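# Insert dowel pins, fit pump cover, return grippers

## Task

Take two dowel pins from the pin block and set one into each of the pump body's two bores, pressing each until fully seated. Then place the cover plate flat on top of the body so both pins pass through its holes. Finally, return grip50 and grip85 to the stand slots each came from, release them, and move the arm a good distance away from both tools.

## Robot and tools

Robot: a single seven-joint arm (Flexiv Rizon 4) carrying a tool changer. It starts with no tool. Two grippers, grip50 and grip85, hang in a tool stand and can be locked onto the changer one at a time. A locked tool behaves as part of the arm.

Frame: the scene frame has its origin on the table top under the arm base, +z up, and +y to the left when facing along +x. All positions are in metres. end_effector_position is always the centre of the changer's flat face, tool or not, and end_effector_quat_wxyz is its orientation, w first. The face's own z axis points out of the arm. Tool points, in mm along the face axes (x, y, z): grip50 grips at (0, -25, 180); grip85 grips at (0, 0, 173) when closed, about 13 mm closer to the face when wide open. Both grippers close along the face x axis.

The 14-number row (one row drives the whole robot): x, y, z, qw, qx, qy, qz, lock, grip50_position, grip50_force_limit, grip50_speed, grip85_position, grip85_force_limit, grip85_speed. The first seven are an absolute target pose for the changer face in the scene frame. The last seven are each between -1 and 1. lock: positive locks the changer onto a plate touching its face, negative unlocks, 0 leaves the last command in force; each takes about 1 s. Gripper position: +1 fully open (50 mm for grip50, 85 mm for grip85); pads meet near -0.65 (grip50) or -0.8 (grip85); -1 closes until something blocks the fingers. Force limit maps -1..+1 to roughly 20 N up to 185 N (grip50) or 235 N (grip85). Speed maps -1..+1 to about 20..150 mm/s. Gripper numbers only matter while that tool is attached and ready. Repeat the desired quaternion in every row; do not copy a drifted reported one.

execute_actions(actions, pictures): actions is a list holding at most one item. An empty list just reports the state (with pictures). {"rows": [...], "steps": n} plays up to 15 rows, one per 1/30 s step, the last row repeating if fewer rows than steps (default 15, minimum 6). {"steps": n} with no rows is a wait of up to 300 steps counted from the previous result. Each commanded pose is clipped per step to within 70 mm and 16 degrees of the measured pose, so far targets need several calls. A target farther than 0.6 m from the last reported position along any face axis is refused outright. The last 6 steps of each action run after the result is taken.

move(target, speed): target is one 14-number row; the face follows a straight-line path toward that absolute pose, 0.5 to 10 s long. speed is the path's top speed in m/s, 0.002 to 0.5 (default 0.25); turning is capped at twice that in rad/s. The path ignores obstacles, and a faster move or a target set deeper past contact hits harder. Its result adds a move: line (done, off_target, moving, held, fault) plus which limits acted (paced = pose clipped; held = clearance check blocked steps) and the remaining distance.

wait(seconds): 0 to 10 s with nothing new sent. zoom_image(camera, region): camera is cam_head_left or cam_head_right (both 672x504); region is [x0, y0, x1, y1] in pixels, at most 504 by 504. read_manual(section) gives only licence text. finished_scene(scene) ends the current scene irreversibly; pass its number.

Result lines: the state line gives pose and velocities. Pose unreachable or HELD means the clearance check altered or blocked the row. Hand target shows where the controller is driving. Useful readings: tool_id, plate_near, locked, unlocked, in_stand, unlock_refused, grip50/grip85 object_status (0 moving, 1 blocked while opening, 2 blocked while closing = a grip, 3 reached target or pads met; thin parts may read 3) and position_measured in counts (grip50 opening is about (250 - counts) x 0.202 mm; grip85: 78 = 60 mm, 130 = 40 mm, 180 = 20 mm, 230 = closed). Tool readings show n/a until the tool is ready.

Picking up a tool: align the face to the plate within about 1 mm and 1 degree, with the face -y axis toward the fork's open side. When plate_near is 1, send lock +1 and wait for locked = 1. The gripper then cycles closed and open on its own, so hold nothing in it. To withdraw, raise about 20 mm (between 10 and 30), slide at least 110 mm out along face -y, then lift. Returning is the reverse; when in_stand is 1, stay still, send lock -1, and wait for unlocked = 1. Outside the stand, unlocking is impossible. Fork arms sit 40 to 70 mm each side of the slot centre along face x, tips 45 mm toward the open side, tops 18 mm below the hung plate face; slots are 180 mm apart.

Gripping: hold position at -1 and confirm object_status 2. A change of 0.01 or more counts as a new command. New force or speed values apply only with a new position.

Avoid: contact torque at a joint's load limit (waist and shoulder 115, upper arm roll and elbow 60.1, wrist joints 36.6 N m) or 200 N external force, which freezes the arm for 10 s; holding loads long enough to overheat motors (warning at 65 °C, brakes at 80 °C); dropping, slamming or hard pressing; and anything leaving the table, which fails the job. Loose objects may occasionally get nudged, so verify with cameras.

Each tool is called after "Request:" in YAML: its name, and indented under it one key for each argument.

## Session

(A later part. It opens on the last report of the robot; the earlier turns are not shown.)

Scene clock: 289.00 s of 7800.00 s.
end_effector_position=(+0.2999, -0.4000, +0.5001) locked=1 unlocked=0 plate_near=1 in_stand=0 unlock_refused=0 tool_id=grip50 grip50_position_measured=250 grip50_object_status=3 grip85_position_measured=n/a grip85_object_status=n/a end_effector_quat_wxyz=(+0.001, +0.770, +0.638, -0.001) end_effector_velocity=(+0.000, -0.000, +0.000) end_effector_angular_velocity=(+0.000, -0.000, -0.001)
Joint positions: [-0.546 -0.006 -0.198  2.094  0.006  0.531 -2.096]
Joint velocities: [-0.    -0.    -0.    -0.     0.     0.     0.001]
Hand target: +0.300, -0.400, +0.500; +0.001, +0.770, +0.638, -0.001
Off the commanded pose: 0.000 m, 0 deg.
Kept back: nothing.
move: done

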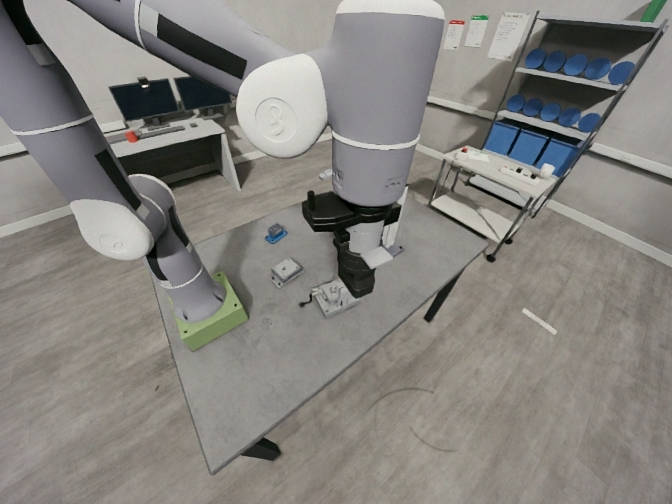

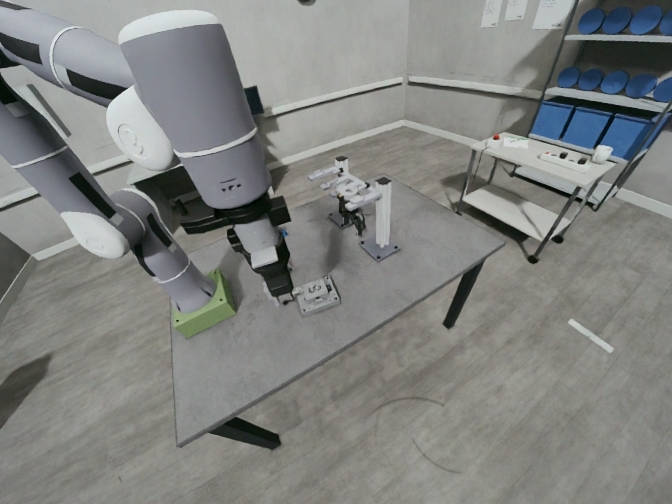

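Request:
move:
  target: [0.33,-0.42,0.50,-0.244,0.711,0.590,0.295,0,-0.98,1,-0.5,0,0,0]
  speed: 0.2

Scene clock: 291.53 s of 7800.00 s.
end_effector_position=(+0.3302, -0.4201, +0.5000) locked=1 unlocked=0 plate_near=1 in_stand=0 unlock_refused=0 tool_id=grip50 grip50_position_measured=250 grip50_object_status=3 grip85_position_measured=n/a grip85_object_status=n/a end_effector_quat_wxyz=(-0.245, +0.711, +0.590, +0.294) end_effector_velocity=(-0.000, +0.000, +0.000) end_effector_angular_velocity=(-0.000, -0.001, +0.001)
Joint positions: [-0.7   -0.341 -0.324  1.521  0.65  -0.313 -2.376]
Joint velocities: [ 0.     0.    -0.     0.     0.    -0.    -0.001]
Hand target: +0.330, -0.420, +0.500; -0.245, +0.711, +0.590, +0.294
Off the commanded pose: 0.000 m, 0 deg.
Kept back: nothing.
move: done

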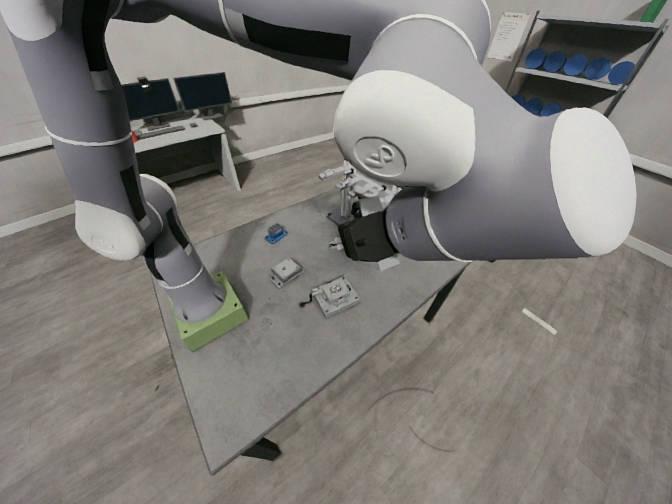

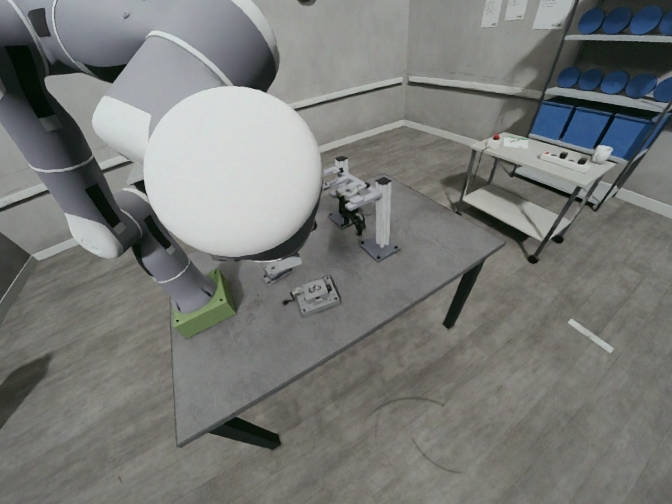

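Wrong way; tilt the other way.

Request:
move:
  target: [0.33,-0.30,0.55,0.244,0.711,0.590,-0.295,0,-0.98,1,-0.5,0,0,0]
  speed: 0.25

Scene clock: 295.27 s of 7800.00 s.
end_effector_position=(+0.3297, -0.2998, +0.5497) locked=1 unlocked=0 plate_near=1 in_stand=0 unlock_refused=0 tool_id=grip50 grip50_position_measured=250 grip50_object_status=3 grip85_position_measured=n/a grip85_object_status=n/a end_effector_quat_wxyz=(+0.246, +0.711, +0.590, -0.294) end_effector_velocity=(+0.000, -0.000, +0.000) end_effector_angular_velocity=(-0.001, +0.000, +0.001)
Joint positions: [-0.584  0.213  0.089  2.424 -0.963  0.631 -1.242]
Joint velocities: [ 0.     0.    -0.    -0.    -0.    -0.    -0.001]
Hand target: +0.330, -0.300, +0.550; +0.245, +0.711, +0.590, -0.294
Off the commanded pose: 0.001 m, 0 deg.
Kept back: nothing.
move: done

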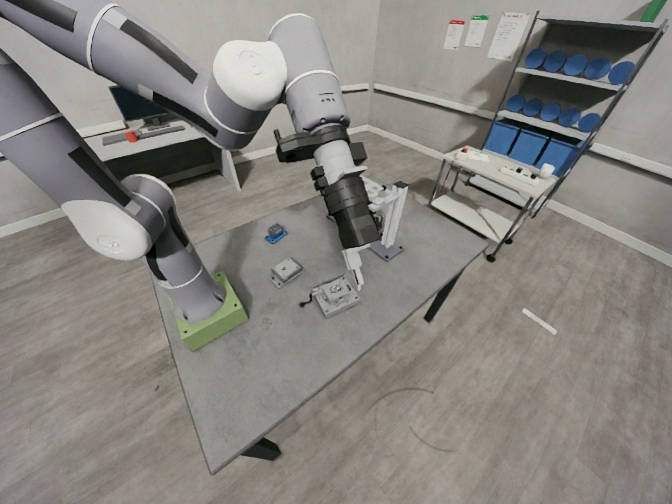

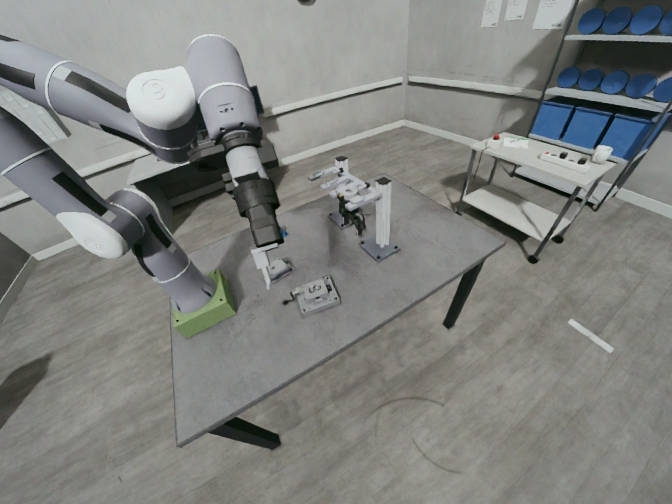

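Request:
zoom_image:
  camera: "cam_head_right"
  region: [235,235,345,320]

Request:
zoom_image:
  camera: "cam_head_left"
  region: [310,245,390,315]

Region (235, 235, 345, 320) of cam_head_right's 672x504 image, scaled by 4.582, with more detail than that image has; it fills the top 389 rows of this view, and the rest is white.

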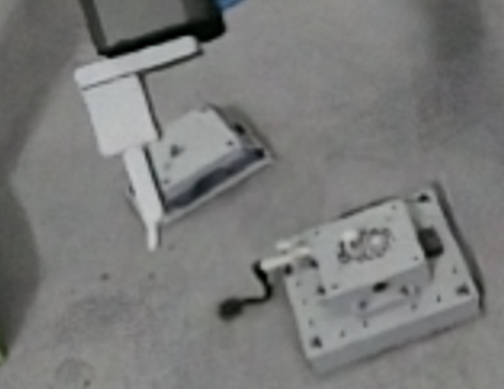

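Region (310, 245, 390, 315) of cam_head_left's 672x504 image, scaled by 6.300, with more detail than that image has; it fills the top 441 rows of this view, and the rest is white.

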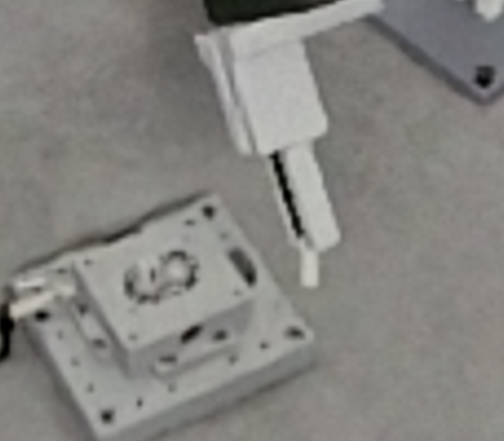

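Request:
move:
  target: [0.4722,-0.2505,0.31,0,0.770,0.638,0,0,-0.98,1,-0.5,0,0,0]
  speed: 0.2

Request:
move:
  target: [0.4722,-0.2505,0.262,0,0.770,0.638,0,0,-1,0.2,-0.5,0,0,0]
  speed: 0.03

Request:
move:
  target: [0.4638,-0.2489,0.262,0,0.770,0.638,0,0,-1,0.2,-0.5,0,0,0]
  speed: 0.004

Request:
move:
  target: [0.4638,-0.2489,0.262,0,0.770,0.638,0,0,-0.98,1,-0.5,0,0,0]
  speed: 0.004

Request:
move:
  target: [0.4660,-0.2493,0.270,0,0.770,0.638,0,0,-0.98,1,-0.5,0,0,0]
  speed: 0.01

Request:
move:
  target: [0.4526,-0.2120,0.270,0,0.770,0.638,0,0,-0.98,1,-0.5,0,0,0]
  speed: 0.03

Request:
move:
  target: [0.4526,-0.2120,0.266,0,0.770,0.638,0,0,-0.98,1,-0.5,0,0,0]
  speed: 0.004

Scene clock: 298.87 s of 7800.00 s.
end_effector_position=(+0.4726, -0.2508, +0.3104) locked=1 unlocked=0 plate_near=1 in_stand=0 unlock_refused=0 tool_id=grip50 grip50_position_measured=250 grip50_object_status=3 grip85_position_measured=n/a grip85_object_status=n/a end_effector_quat_wxyz=(-0.001, +0.771, +0.637, -0.000) end_effector_velocity=(+0.000, +0.000, +0.000) end_effector_angular_velocity=(+0.000, -0.001, -0.000)
Joint positions: [-0.543 -0.481  0.221  2.125 -0.183  1.018 -1.537]
Joint velocities: [ 0.     0.001 -0.     0.     0.001  0.    -0.   ]
Hand target: +0.473, -0.251, +0.311; -0.001, +0.771, +0.637, -0.000
Off the commanded pose: 0.001 m, 0 deg.
Kept back: nothing.
move: done

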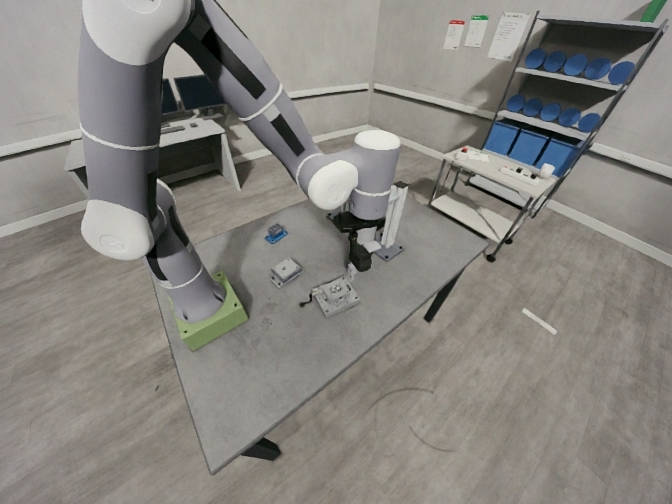

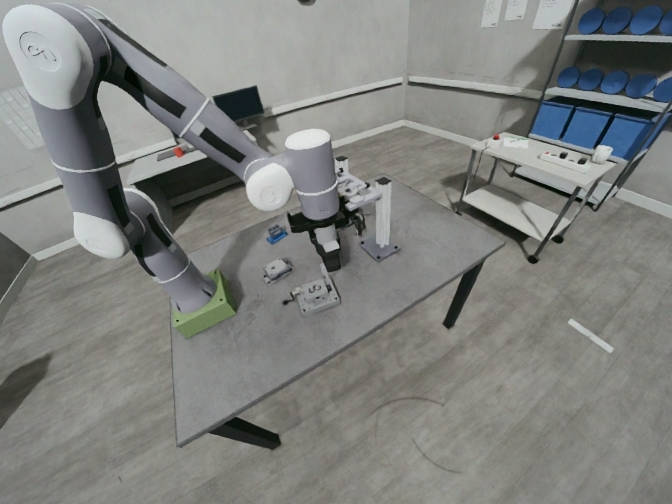

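Scene clock: 300.70 s of 7800.00 s.
end_effector_position=(+0.4722, -0.2505, +0.2619) locked=1 unlocked=0 plate_near=1 in_stand=0 unlock_refused=0 tool_id=grip50 grip50_position_measured=243 grip50_object_status=2 grip85_position_measured=n/a grip85_object_status=n/a end_effector_quat_wxyz=(-0.000, +0.770, +0.638, +0.000) end_effector_velocity=(+0.000, -0.000, +0.000) end_effector_angular_velocity=(-0.000, -0.000, +0.001)
Joint positions: [-0.509 -0.588  0.173  2.143 -0.221  1.146 -1.511]
Joint velocities: [ 0.001  0.    -0.001  0.     0.     0.    -0.002]
Hand target: +0.472, -0.251, +0.262; -0.000, +0.770, +0.638, +0.000
Off the commanded pose: 0.000 m, 0 deg.
Kept back: nothing.
move: done

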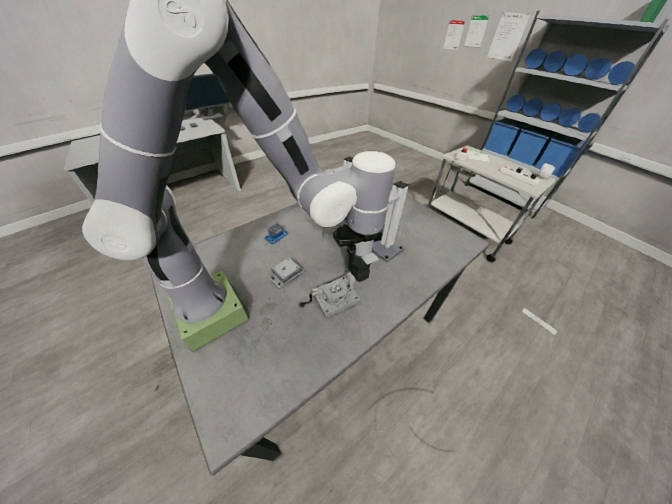

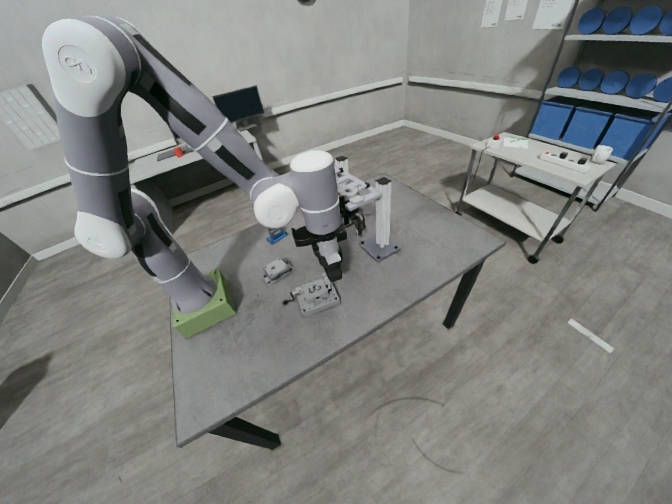

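Scene clock: 303.07 s of 7800.00 s.
end_effector_position=(+0.4654, -0.2490, +0.2632) locked=1 unlocked=0 plate_near=1 in_stand=0 unlock_refused=0 tool_id=grip50 grip50_position_measured=243 grip50_object_status=2 grip85_position_measured=n/a grip85_object_status=n/a end_effector_quat_wxyz=(+0.002, +0.770, +0.638, +0.001) end_effector_velocity=(+0.000, +0.000, +0.000) end_effector_angular_velocity=(-0.000, +0.000, -0.000)
Joint positions: [-0.511 -0.576  0.172  2.167 -0.224  1.163 -1.511]
Joint velocities: [ 0.     0.     0.     0.    -0.    -0.     0.001]
Hand target: +0.464, -0.249, +0.262; +0.000, +0.770, +0.638, -0.000
Off the commanded pose: 0.002 m, 0 deg.
Kept back: nothing.
move: done

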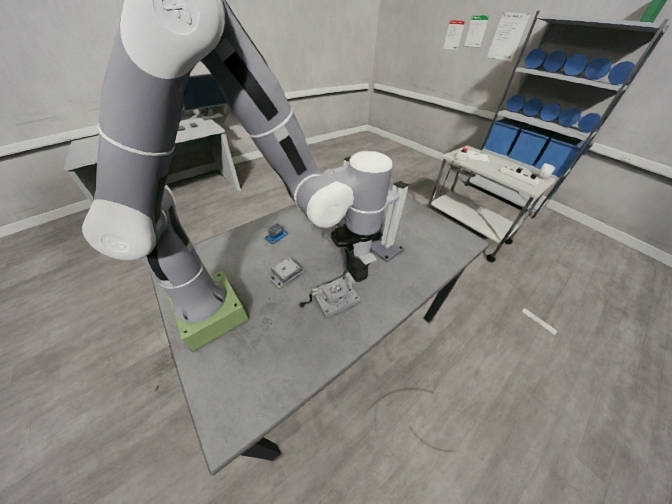

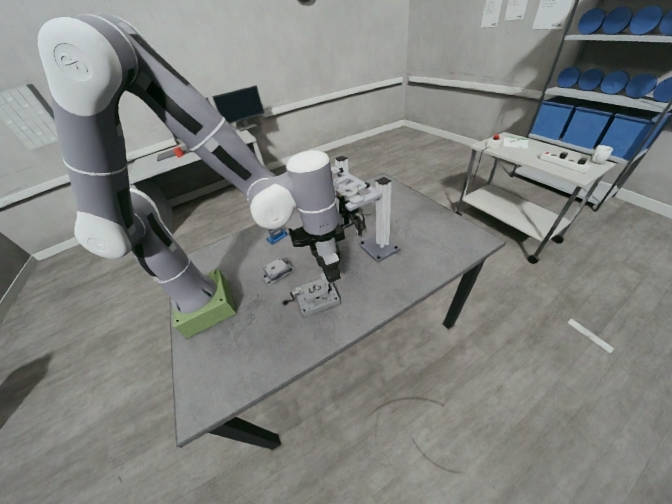

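Scene clock: 303.90 s of 7800.00 s.
end_effector_position=(+0.4656, -0.2490, +0.2634) locked=1 unlocked=0 plate_near=1 in_stand=0 unlock_refused=0 tool_id=grip50 grip50_position_measured=250 grip50_object_status=3 grip85_position_measured=n/a grip85_object_status=n/a end_effector_quat_wxyz=(+0.002, +0.770, +0.638, +0.002) end_effector_velocity=(-0.000, -0.000, -0.000) end_effector_angular_velocity=(-0.000, +0.001, -0.001)
Joint positions: [-0.511 -0.575  0.172  2.167 -0.224  1.164 -1.511]
Joint velocities: [ 0.    -0.    -0.001  0.    -0.    -0.     0.   ]
Hand target: +0.464, -0.249, +0.262; +0.000, +0.770, +0.638, -0.000
Off the commanded pose: 0.002 m, 0 deg.
Kept back: nothing.
move: done

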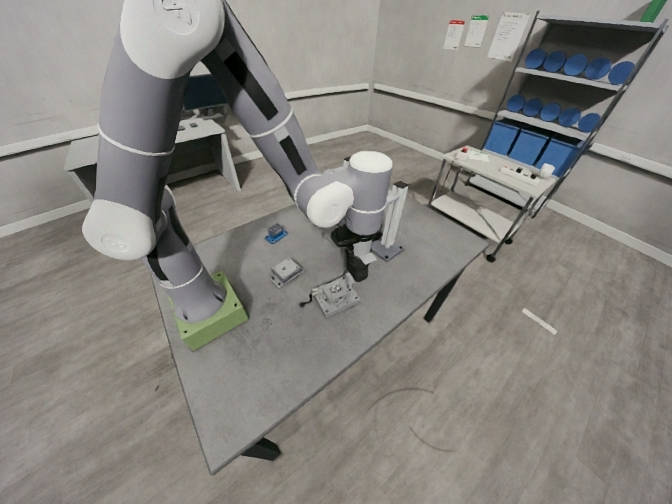

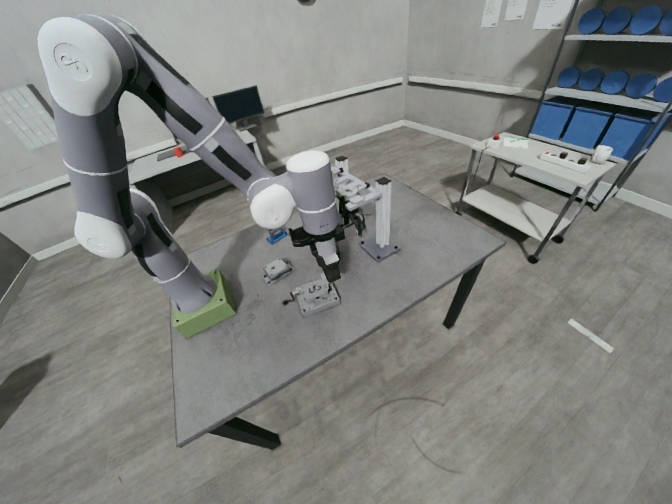

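Scene clock: 304.80 s of 7800.00 s.
end_effector_position=(+0.4660, -0.2493, +0.2700) locked=1 unlocked=0 plate_near=1 in_stand=0 unlock_refused=0 tool_id=grip50 grip50_position_measured=250 grip50_object_status=3 grip85_position_measured=n/a grip85_object_status=n/a end_effector_quat_wxyz=(+0.000, +0.770, +0.638, +0.000) end_effector_velocity=(-0.000, +0.000, -0.000) end_effector_angular_velocity=(+0.000, +0.000, +0.001)
Joint positions: [-0.519 -0.561  0.182  2.161 -0.219  1.137 -1.514]
Joint velocities: [-0.001 -0.     0.001  0.    -0.    -0.    -0.   ]
Hand target: +0.466, -0.249, +0.270; +0.000, +0.770, +0.638, -0.000
Off the commanded pose: 0.000 m, 0 deg.
Kept back: nothing.
move: done

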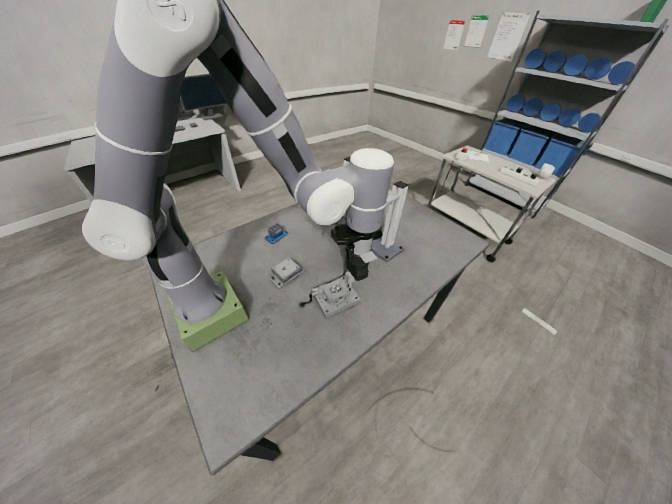

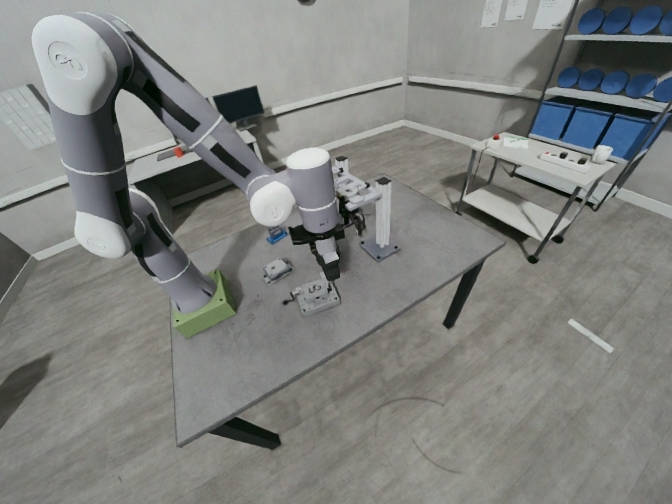

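Scene clock: 306.33 s of 7800.00 s.
end_effector_position=(+0.4525, -0.2120, +0.2698) locked=1 unlocked=0 plate_near=1 in_stand=0 unlock_refused=0 tool_id=grip50 grip50_position_measured=250 grip50_object_status=3 grip85_position_measured=n/a grip85_object_status=n/a end_effector_quat_wxyz=(-0.000, +0.770, +0.638, -0.000) end_effector_velocity=(-0.000, -0.000, +0.000) end_effector_angular_velocity=(-0.000, +0.000, -0.000)
Joint positions: [-0.459 -0.521  0.179  2.248 -0.224  1.185 -1.444]
Joint velocities: [ 0.     0.    -0.001 -0.    -0.    -0.     0.   ]
Hand target: +0.453, -0.212, +0.270; -0.000, +0.770, +0.638, -0.000
Off the commanded pose: 0.000 m, 0 deg.
Kept back: nothing.
move: done

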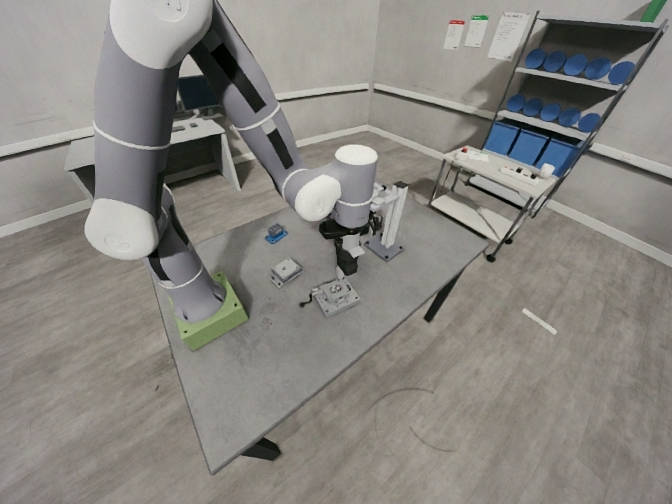

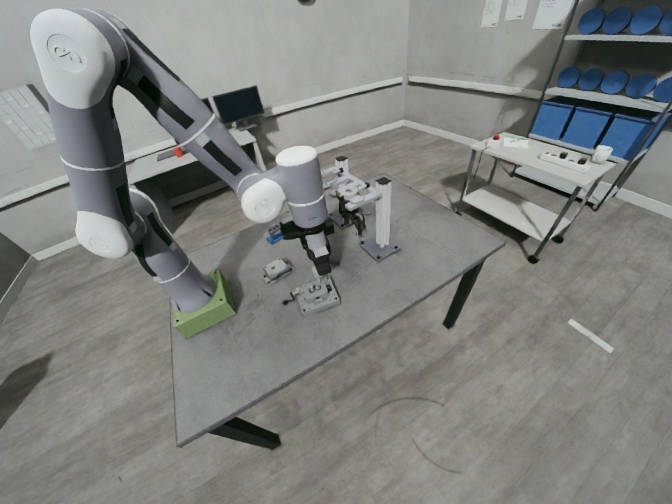

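Scene clock: 307.50 s of 7800.00 s.
end_effector_position=(+0.4527, -0.2120, +0.2662) locked=1 unlocked=0 plate_near=1 in_stand=0 unlock_refused=0 tool_id=grip50 grip50_position_measured=250 grip50_object_status=3 grip85_position_measured=n/a grip85_object_status=n/a end_effector_quat_wxyz=(+0.000, +0.770, +0.638, +0.000) end_effector_velocity=(-0.000, +0.000, -0.000) end_effector_angular_velocity=(-0.000, +0.000, -0.000)
Joint positions: [-0.454 -0.53   0.172  2.249 -0.226  1.196 -1.443]
Joint velocities: [ 0.001 -0.    -0.001  0.     0.    -0.     0.   ]
Hand target: +0.453, -0.212, +0.266; -0.000, +0.770, +0.638, +0.000
Off the commanded pose: 0.000 m, 0 deg.
Kept back: nothing.
move: done

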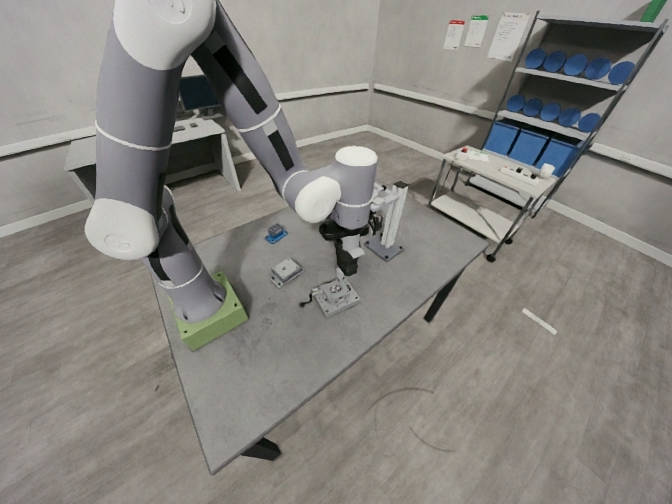

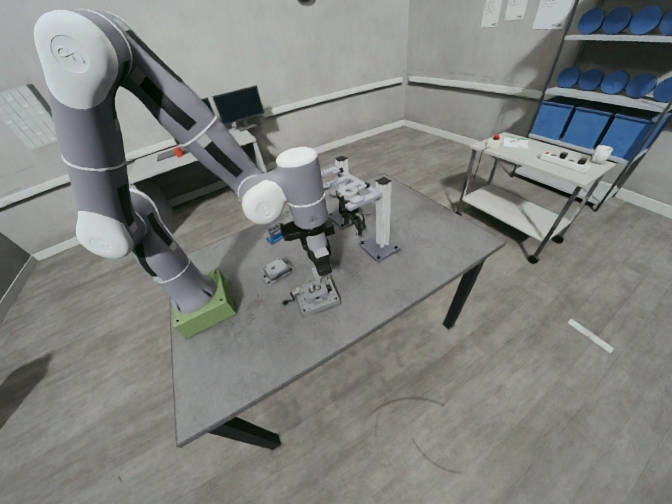

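Request:
move:
  target: [0.4510,-0.2160,0.2655,0,0.770,0.638,0,0,-0.98,1,-0.5,0,0,0]
  speed: 0.004

Request:
move:
  target: [0.4535,-0.2065,0.2655,0,0.770,0.638,0,0,-0.98,1,-0.5,0,0,0]
  speed: 0.004

Request:
move:
  target: [0.4520,-0.2162,0.2655,0,0.770,0.638,0,0,-0.98,1,-0.5,0,0,0]
  speed: 0.004

Request:
move:
  target: [0.4545,-0.2067,0.2655,0,0.770,0.638,0,0,-0.98,1,-0.5,0,0,0]
  speed: 0.004

Request:
move:
  target: [0.4530,-0.2164,0.2655,0,0.770,0.638,0,0,-0.98,1,-0.5,0,0,0]
  speed: 0.004

Request:
move:
  target: [0.4555,-0.2069,0.2655,0,0.770,0.638,0,0,-0.98,1,-0.5,0,0,0]
  speed: 0.004

Request:
move:
  target: [0.4540,-0.2166,0.2655,0,0.770,0.638,0,0,-0.98,1,-0.5,0,0,0]
  speed: 0.004

Request:
move:
  target: [0.4565,-0.2071,0.2655,0,0.770,0.638,0,0,-0.98,1,-0.5,0,0,0]
  speed: 0.004

Scene clock: 309.70 s of 7800.00 s.
end_effector_position=(+0.4516, -0.2155, +0.2662) locked=1 unlocked=0 plate_near=1 in_stand=0 unlock_refused=0 tool_id=grip50 grip50_position_measured=250 grip50_object_status=3 grip85_position_measured=n/a grip85_object_status=n/a end_effector_quat_wxyz=(+0.001, +0.770, +0.638, +0.001) end_effector_velocity=(+0.000, +0.000, -0.000) end_effector_angular_velocity=(-0.000, +0.000, +0.002)
Joint positions: [-0.461 -0.531  0.173  2.248 -0.226  1.198 -1.451]
Joint velocities: [-0.    -0.    -0.     0.    -0.001 -0.    -0.001]
Hand target: +0.451, -0.216, +0.266; +0.000, +0.770, +0.638, -0.000
Off the commanded pose: 0.001 m, 0 deg.
Kept back: nothing.
move: done

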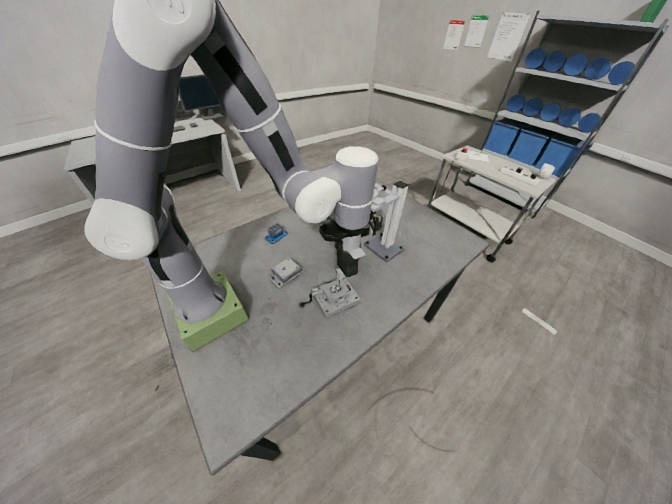

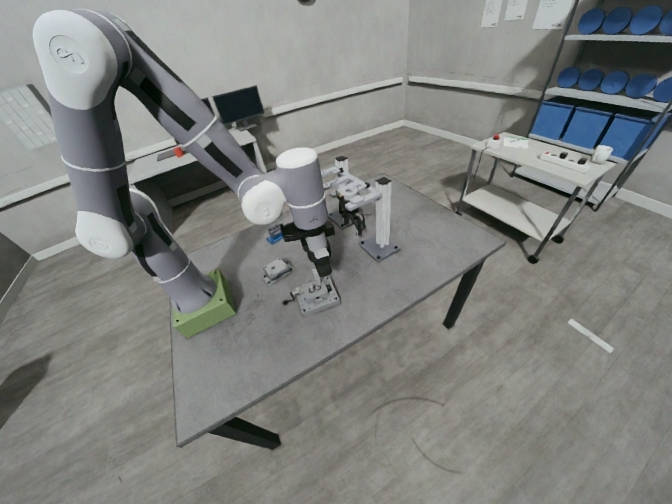

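Scene clock: 312.23 s of 7800.00 s.
end_effector_position=(+0.4538, -0.2072, +0.2660) locked=1 unlocked=0 plate_near=1 in_stand=0 unlock_refused=0 tool_id=grip50 grip50_position_measured=250 grip50_object_status=3 grip85_position_measured=n/a grip85_object_status=n/a end_effector_quat_wxyz=(+0.001, +0.770, +0.638, +0.000) end_effector_velocity=(+0.000, +0.000, +0.000) end_effector_angular_velocity=(+0.000, -0.000, +0.001)
Joint positions: [-0.442 -0.529  0.17   2.253 -0.226  1.2   -1.432]
Joint velocities: [ 0.     0.     0.     0.     0.     0.    -0.001]
Hand target: +0.453, -0.206, +0.265; -0.000, +0.770, +0.638, +0.000
Off the commanded pose: 0.001 m, 0 deg.
Kept back: nothing.
move: done

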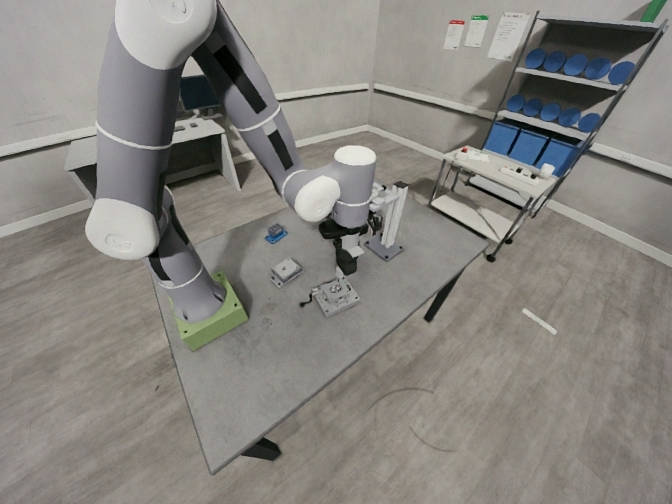

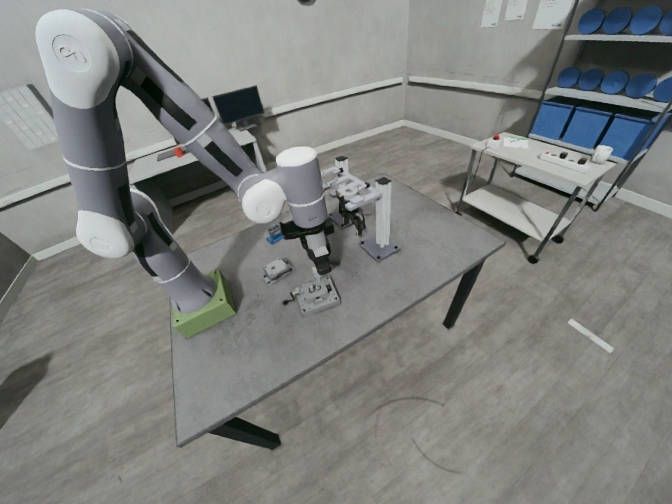

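Scene clock: 314.73 s of 7800.00 s.
end_effector_position=(+0.4527, -0.2158, +0.2662) locked=1 unlocked=0 plate_near=1 in_stand=0 unlock_refused=0 tool_id=grip50 grip50_position_measured=250 grip50_object_status=3 grip85_position_measured=n/a grip85_object_status=n/a end_effector_quat_wxyz=(+0.001, +0.770, +0.638, +0.001) end_effector_velocity=(-0.000, +0.000, -0.000) end_effector_angular_velocity=(+0.000, +0.000, -0.001)
Joint positions: [-0.461 -0.532  0.173  2.245 -0.226  1.197 -1.451]
Joint velocities: [-0.    -0.     0.    -0.     0.001 -0.     0.   ]
Hand target: +0.452, -0.216, +0.266; +0.000, +0.770, +0.638, -0.000
Off the commanded pose: 0.001 m, 0 deg.
Kept back: nothing.
move: done

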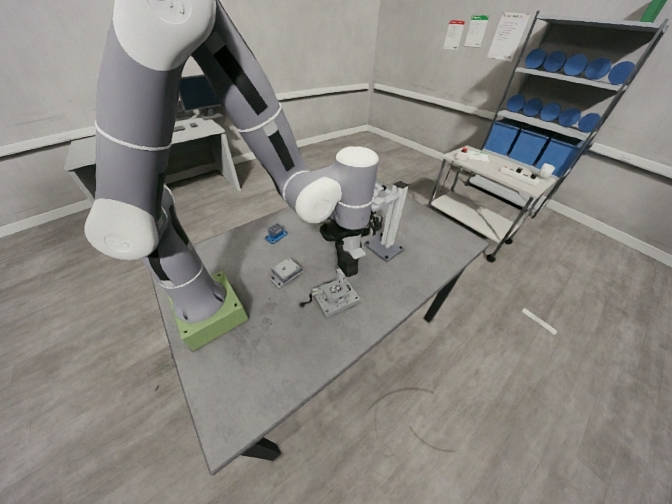

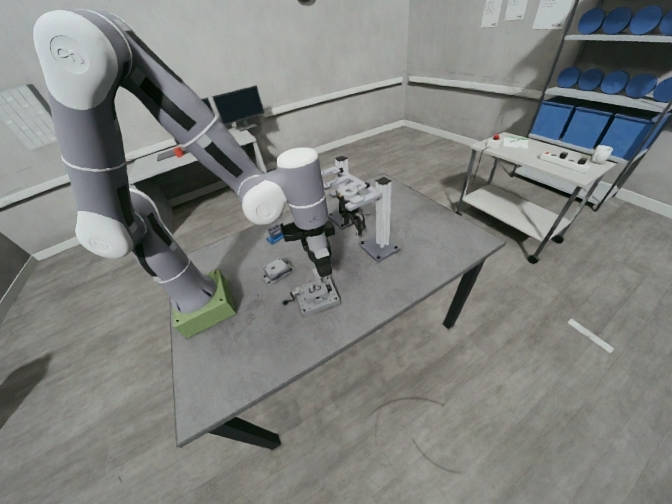

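Scene clock: 317.30 s of 7800.00 s.
end_effector_position=(+0.4547, -0.2074, +0.2660) locked=1 unlocked=0 plate_near=1 in_stand=0 unlock_refused=0 tool_id=grip50 grip50_position_measured=250 grip50_object_status=3 grip85_position_measured=n/a grip85_object_status=n/a end_effector_quat_wxyz=(+0.001, +0.770, +0.638, +0.000) end_effector_velocity=(-0.000, -0.000, +0.000) end_effector_angular_velocity=(-0.000, -0.000, -0.000)
Joint positions: [-0.442 -0.53   0.17   2.25  -0.226  1.199 -1.432]
Joint velocities: [ 0.  0. -0.  0.  0.  0. -0.]
Hand target: +0.454, -0.207, +0.265; -0.000, +0.770, +0.638, +0.000
Off the commanded pose: 0.001 m, 0 deg.
Kept back: nothing.
move: done

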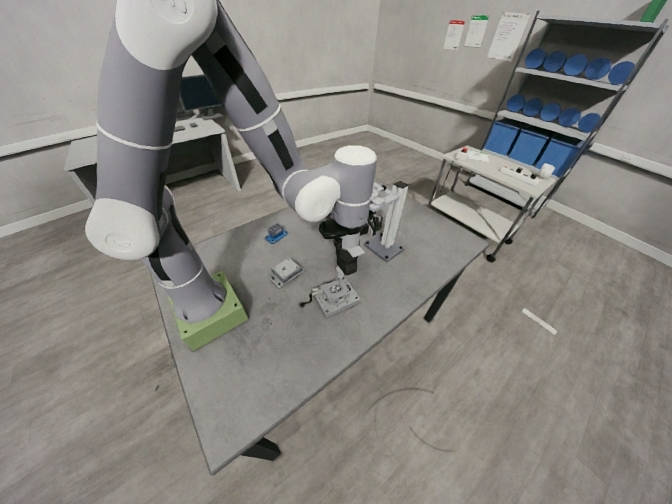

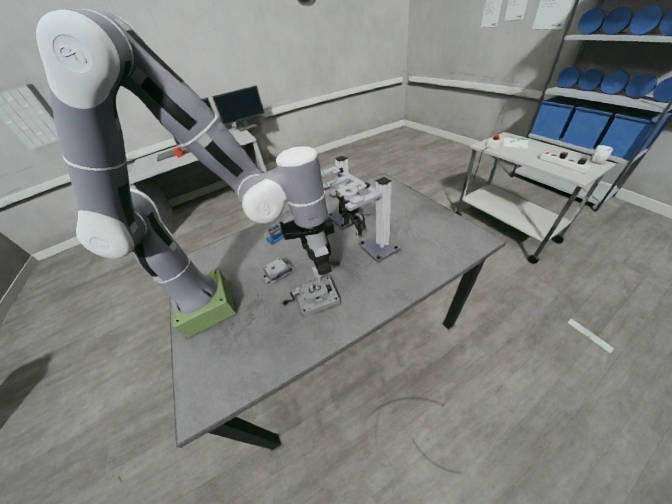

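Scene clock: 319.80 s of 7800.00 s.
end_effector_position=(+0.4537, -0.2160, +0.2662) locked=1 unlocked=0 plate_near=1 in_stand=0 unlock_refused=0 tool_id=grip50 grip50_position_measured=250 grip50_object_status=3 grip85_position_measured=n/a grip85_object_status=n/a end_effector_quat_wxyz=(+0.001, +0.770, +0.638, +0.001) end_effector_velocity=(-0.000, +0.000, -0.000) end_effector_angular_velocity=(+0.000, +0.001, +0.000)
Joint positions: [-0.461 -0.534  0.173  2.242 -0.226  1.195 -1.451]
Joint velocities: [-0. -0.  0.  0. -0.  0. -0.]
Hand target: +0.453, -0.216, +0.266; +0.000, +0.770, +0.638, -0.000
Off the commanded pose: 0.001 m, 0 deg.
Kept back: nothing.
move: done

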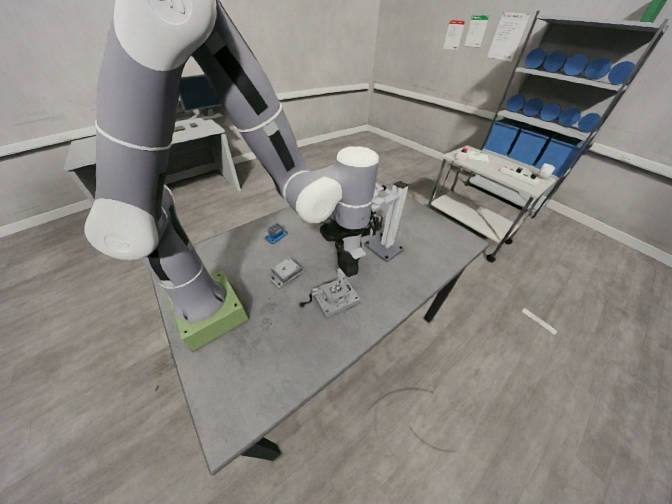

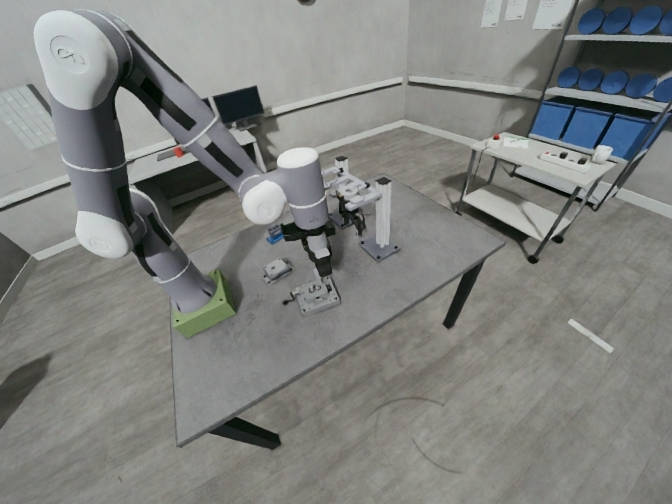

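Scene clock: 322.33 s of 7800.00 s.
end_effector_position=(+0.4556, -0.2077, +0.2659) locked=1 unlocked=0 plate_near=1 in_stand=0 unlock_refused=0 tool_id=grip50 grip50_position_measured=250 grip50_object_status=3 grip85_position_measured=n/a grip85_object_status=n/a end_effector_quat_wxyz=(+0.001, +0.770, +0.638, -0.000) end_effector_velocity=(-0.000, +0.000, -0.000) end_effector_angular_velocity=(+0.000, +0.000, -0.000)
Joint positions: [-0.442 -0.532  0.17   2.247 -0.226  1.197 -1.432]
Joint velocities: [ 0. -0.  0.  0.  0. -0.  0.]
Hand target: +0.455, -0.207, +0.265; -0.000, +0.770, +0.638, +0.000
Off the commanded pose: 0.001 m, 0 deg.
Kept back: nothing.
move: done

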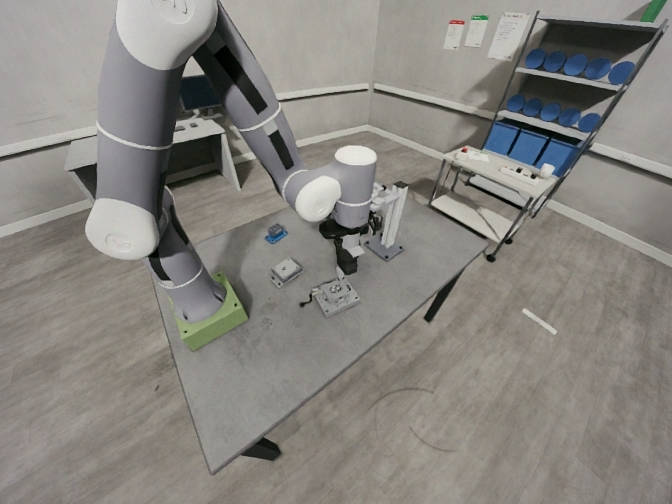

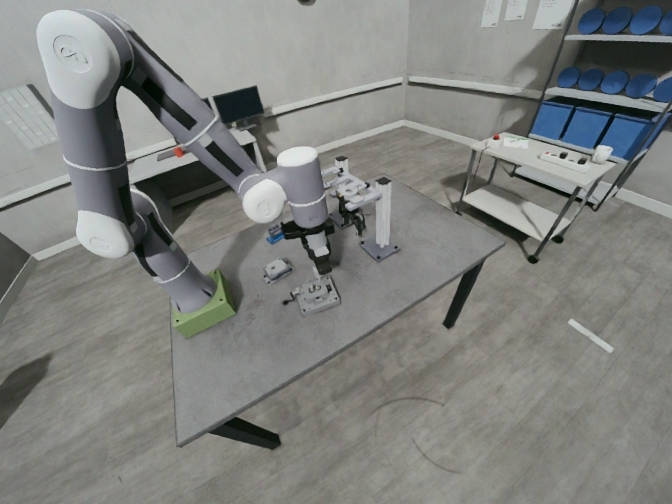

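Scene clock: 324.80 s of 7800.00 s.
end_effector_position=(+0.4553, -0.2132, +0.2660) locked=1 unlocked=0 plate_near=1 in_stand=0 unlock_refused=0 tool_id=grip50 grip50_position_measured=250 grip50_object_status=3 grip85_position_measured=n/a grip85_object_status=n/a end_effector_quat_wxyz=(-0.000, +0.769, +0.640, +0.002) end_effector_velocity=(+0.000, +0.000, +0.000) end_effector_angular_velocity=(+0.000, -0.000, +0.001)
Joint positions: [-0.461 -0.535  0.179  2.24  -0.227  1.193 -1.449]
Joint velocities: [-0.002 -0.     0.002 -0.    -0.001 -0.    -0.001]
Hand target: +0.454, -0.217, +0.266; +0.000, +0.770, +0.638, -0.000
Off the commanded pose: 0.004 m, 0 deg.
Kept back: nothing.
move: off_target

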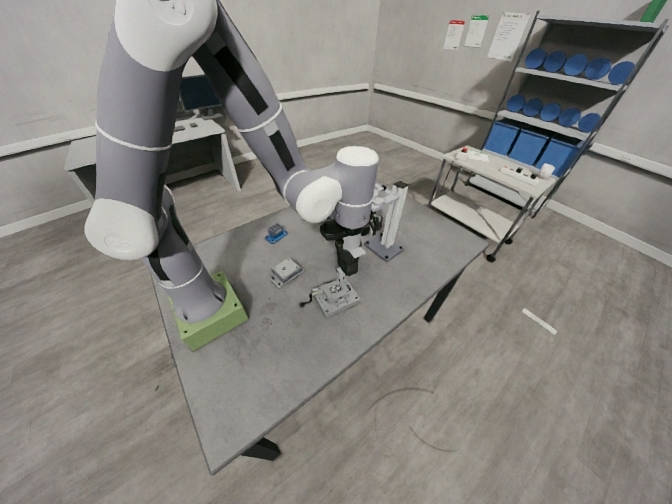

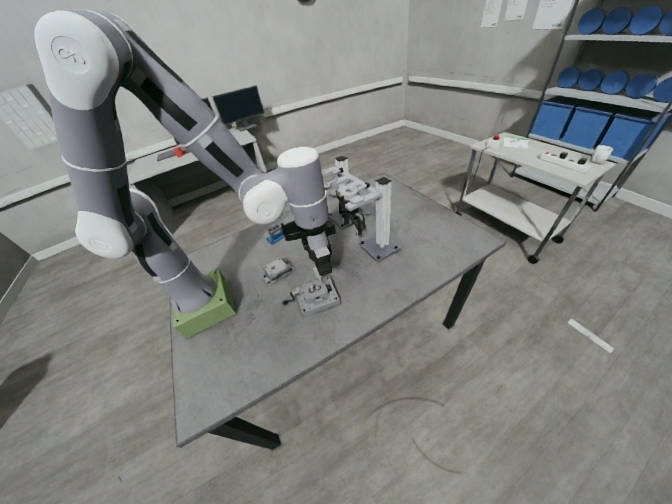

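Scene clock: 326.57 s of 7800.00 s.
end_effector_position=(+0.4564, -0.2080, +0.2657) locked=1 unlocked=0 plate_near=1 in_stand=0 unlock_refused=0 tool_id=grip50 grip50_position_measured=250 grip50_object_status=3 grip85_position_measured=n/a grip85_object_status=n/a end_effector_quat_wxyz=(+0.000, +0.770, +0.638, -0.000) end_effector_velocity=(+0.000, +0.000, +0.000) end_effector_angular_velocity=(-0.000, +0.000, -0.001)
Joint positions: [-0.443 -0.533  0.171  2.244 -0.227  1.195 -1.431]
Joint velocities: [ 0.001  0.    -0.     0.    -0.    -0.     0.001]
Hand target: +0.456, -0.207, +0.265; -0.000, +0.770, +0.638, +0.000
Off the commanded pose: 0.001 m, 0 deg.
Kept back: nothing.
move: done

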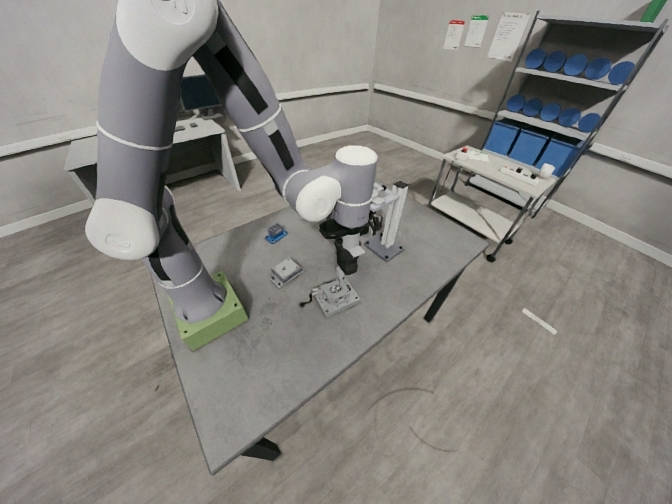

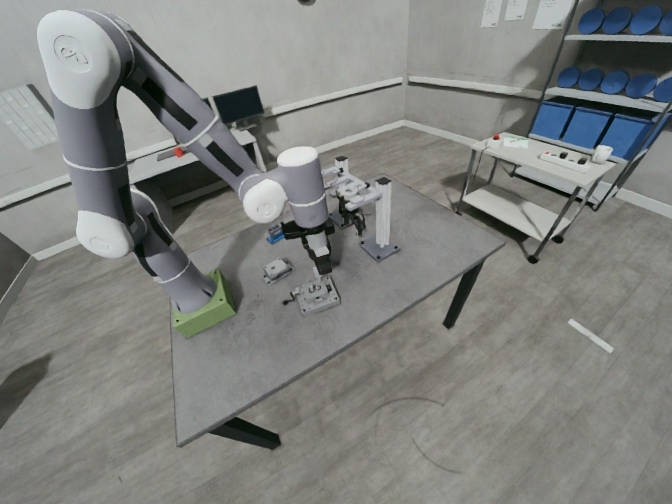

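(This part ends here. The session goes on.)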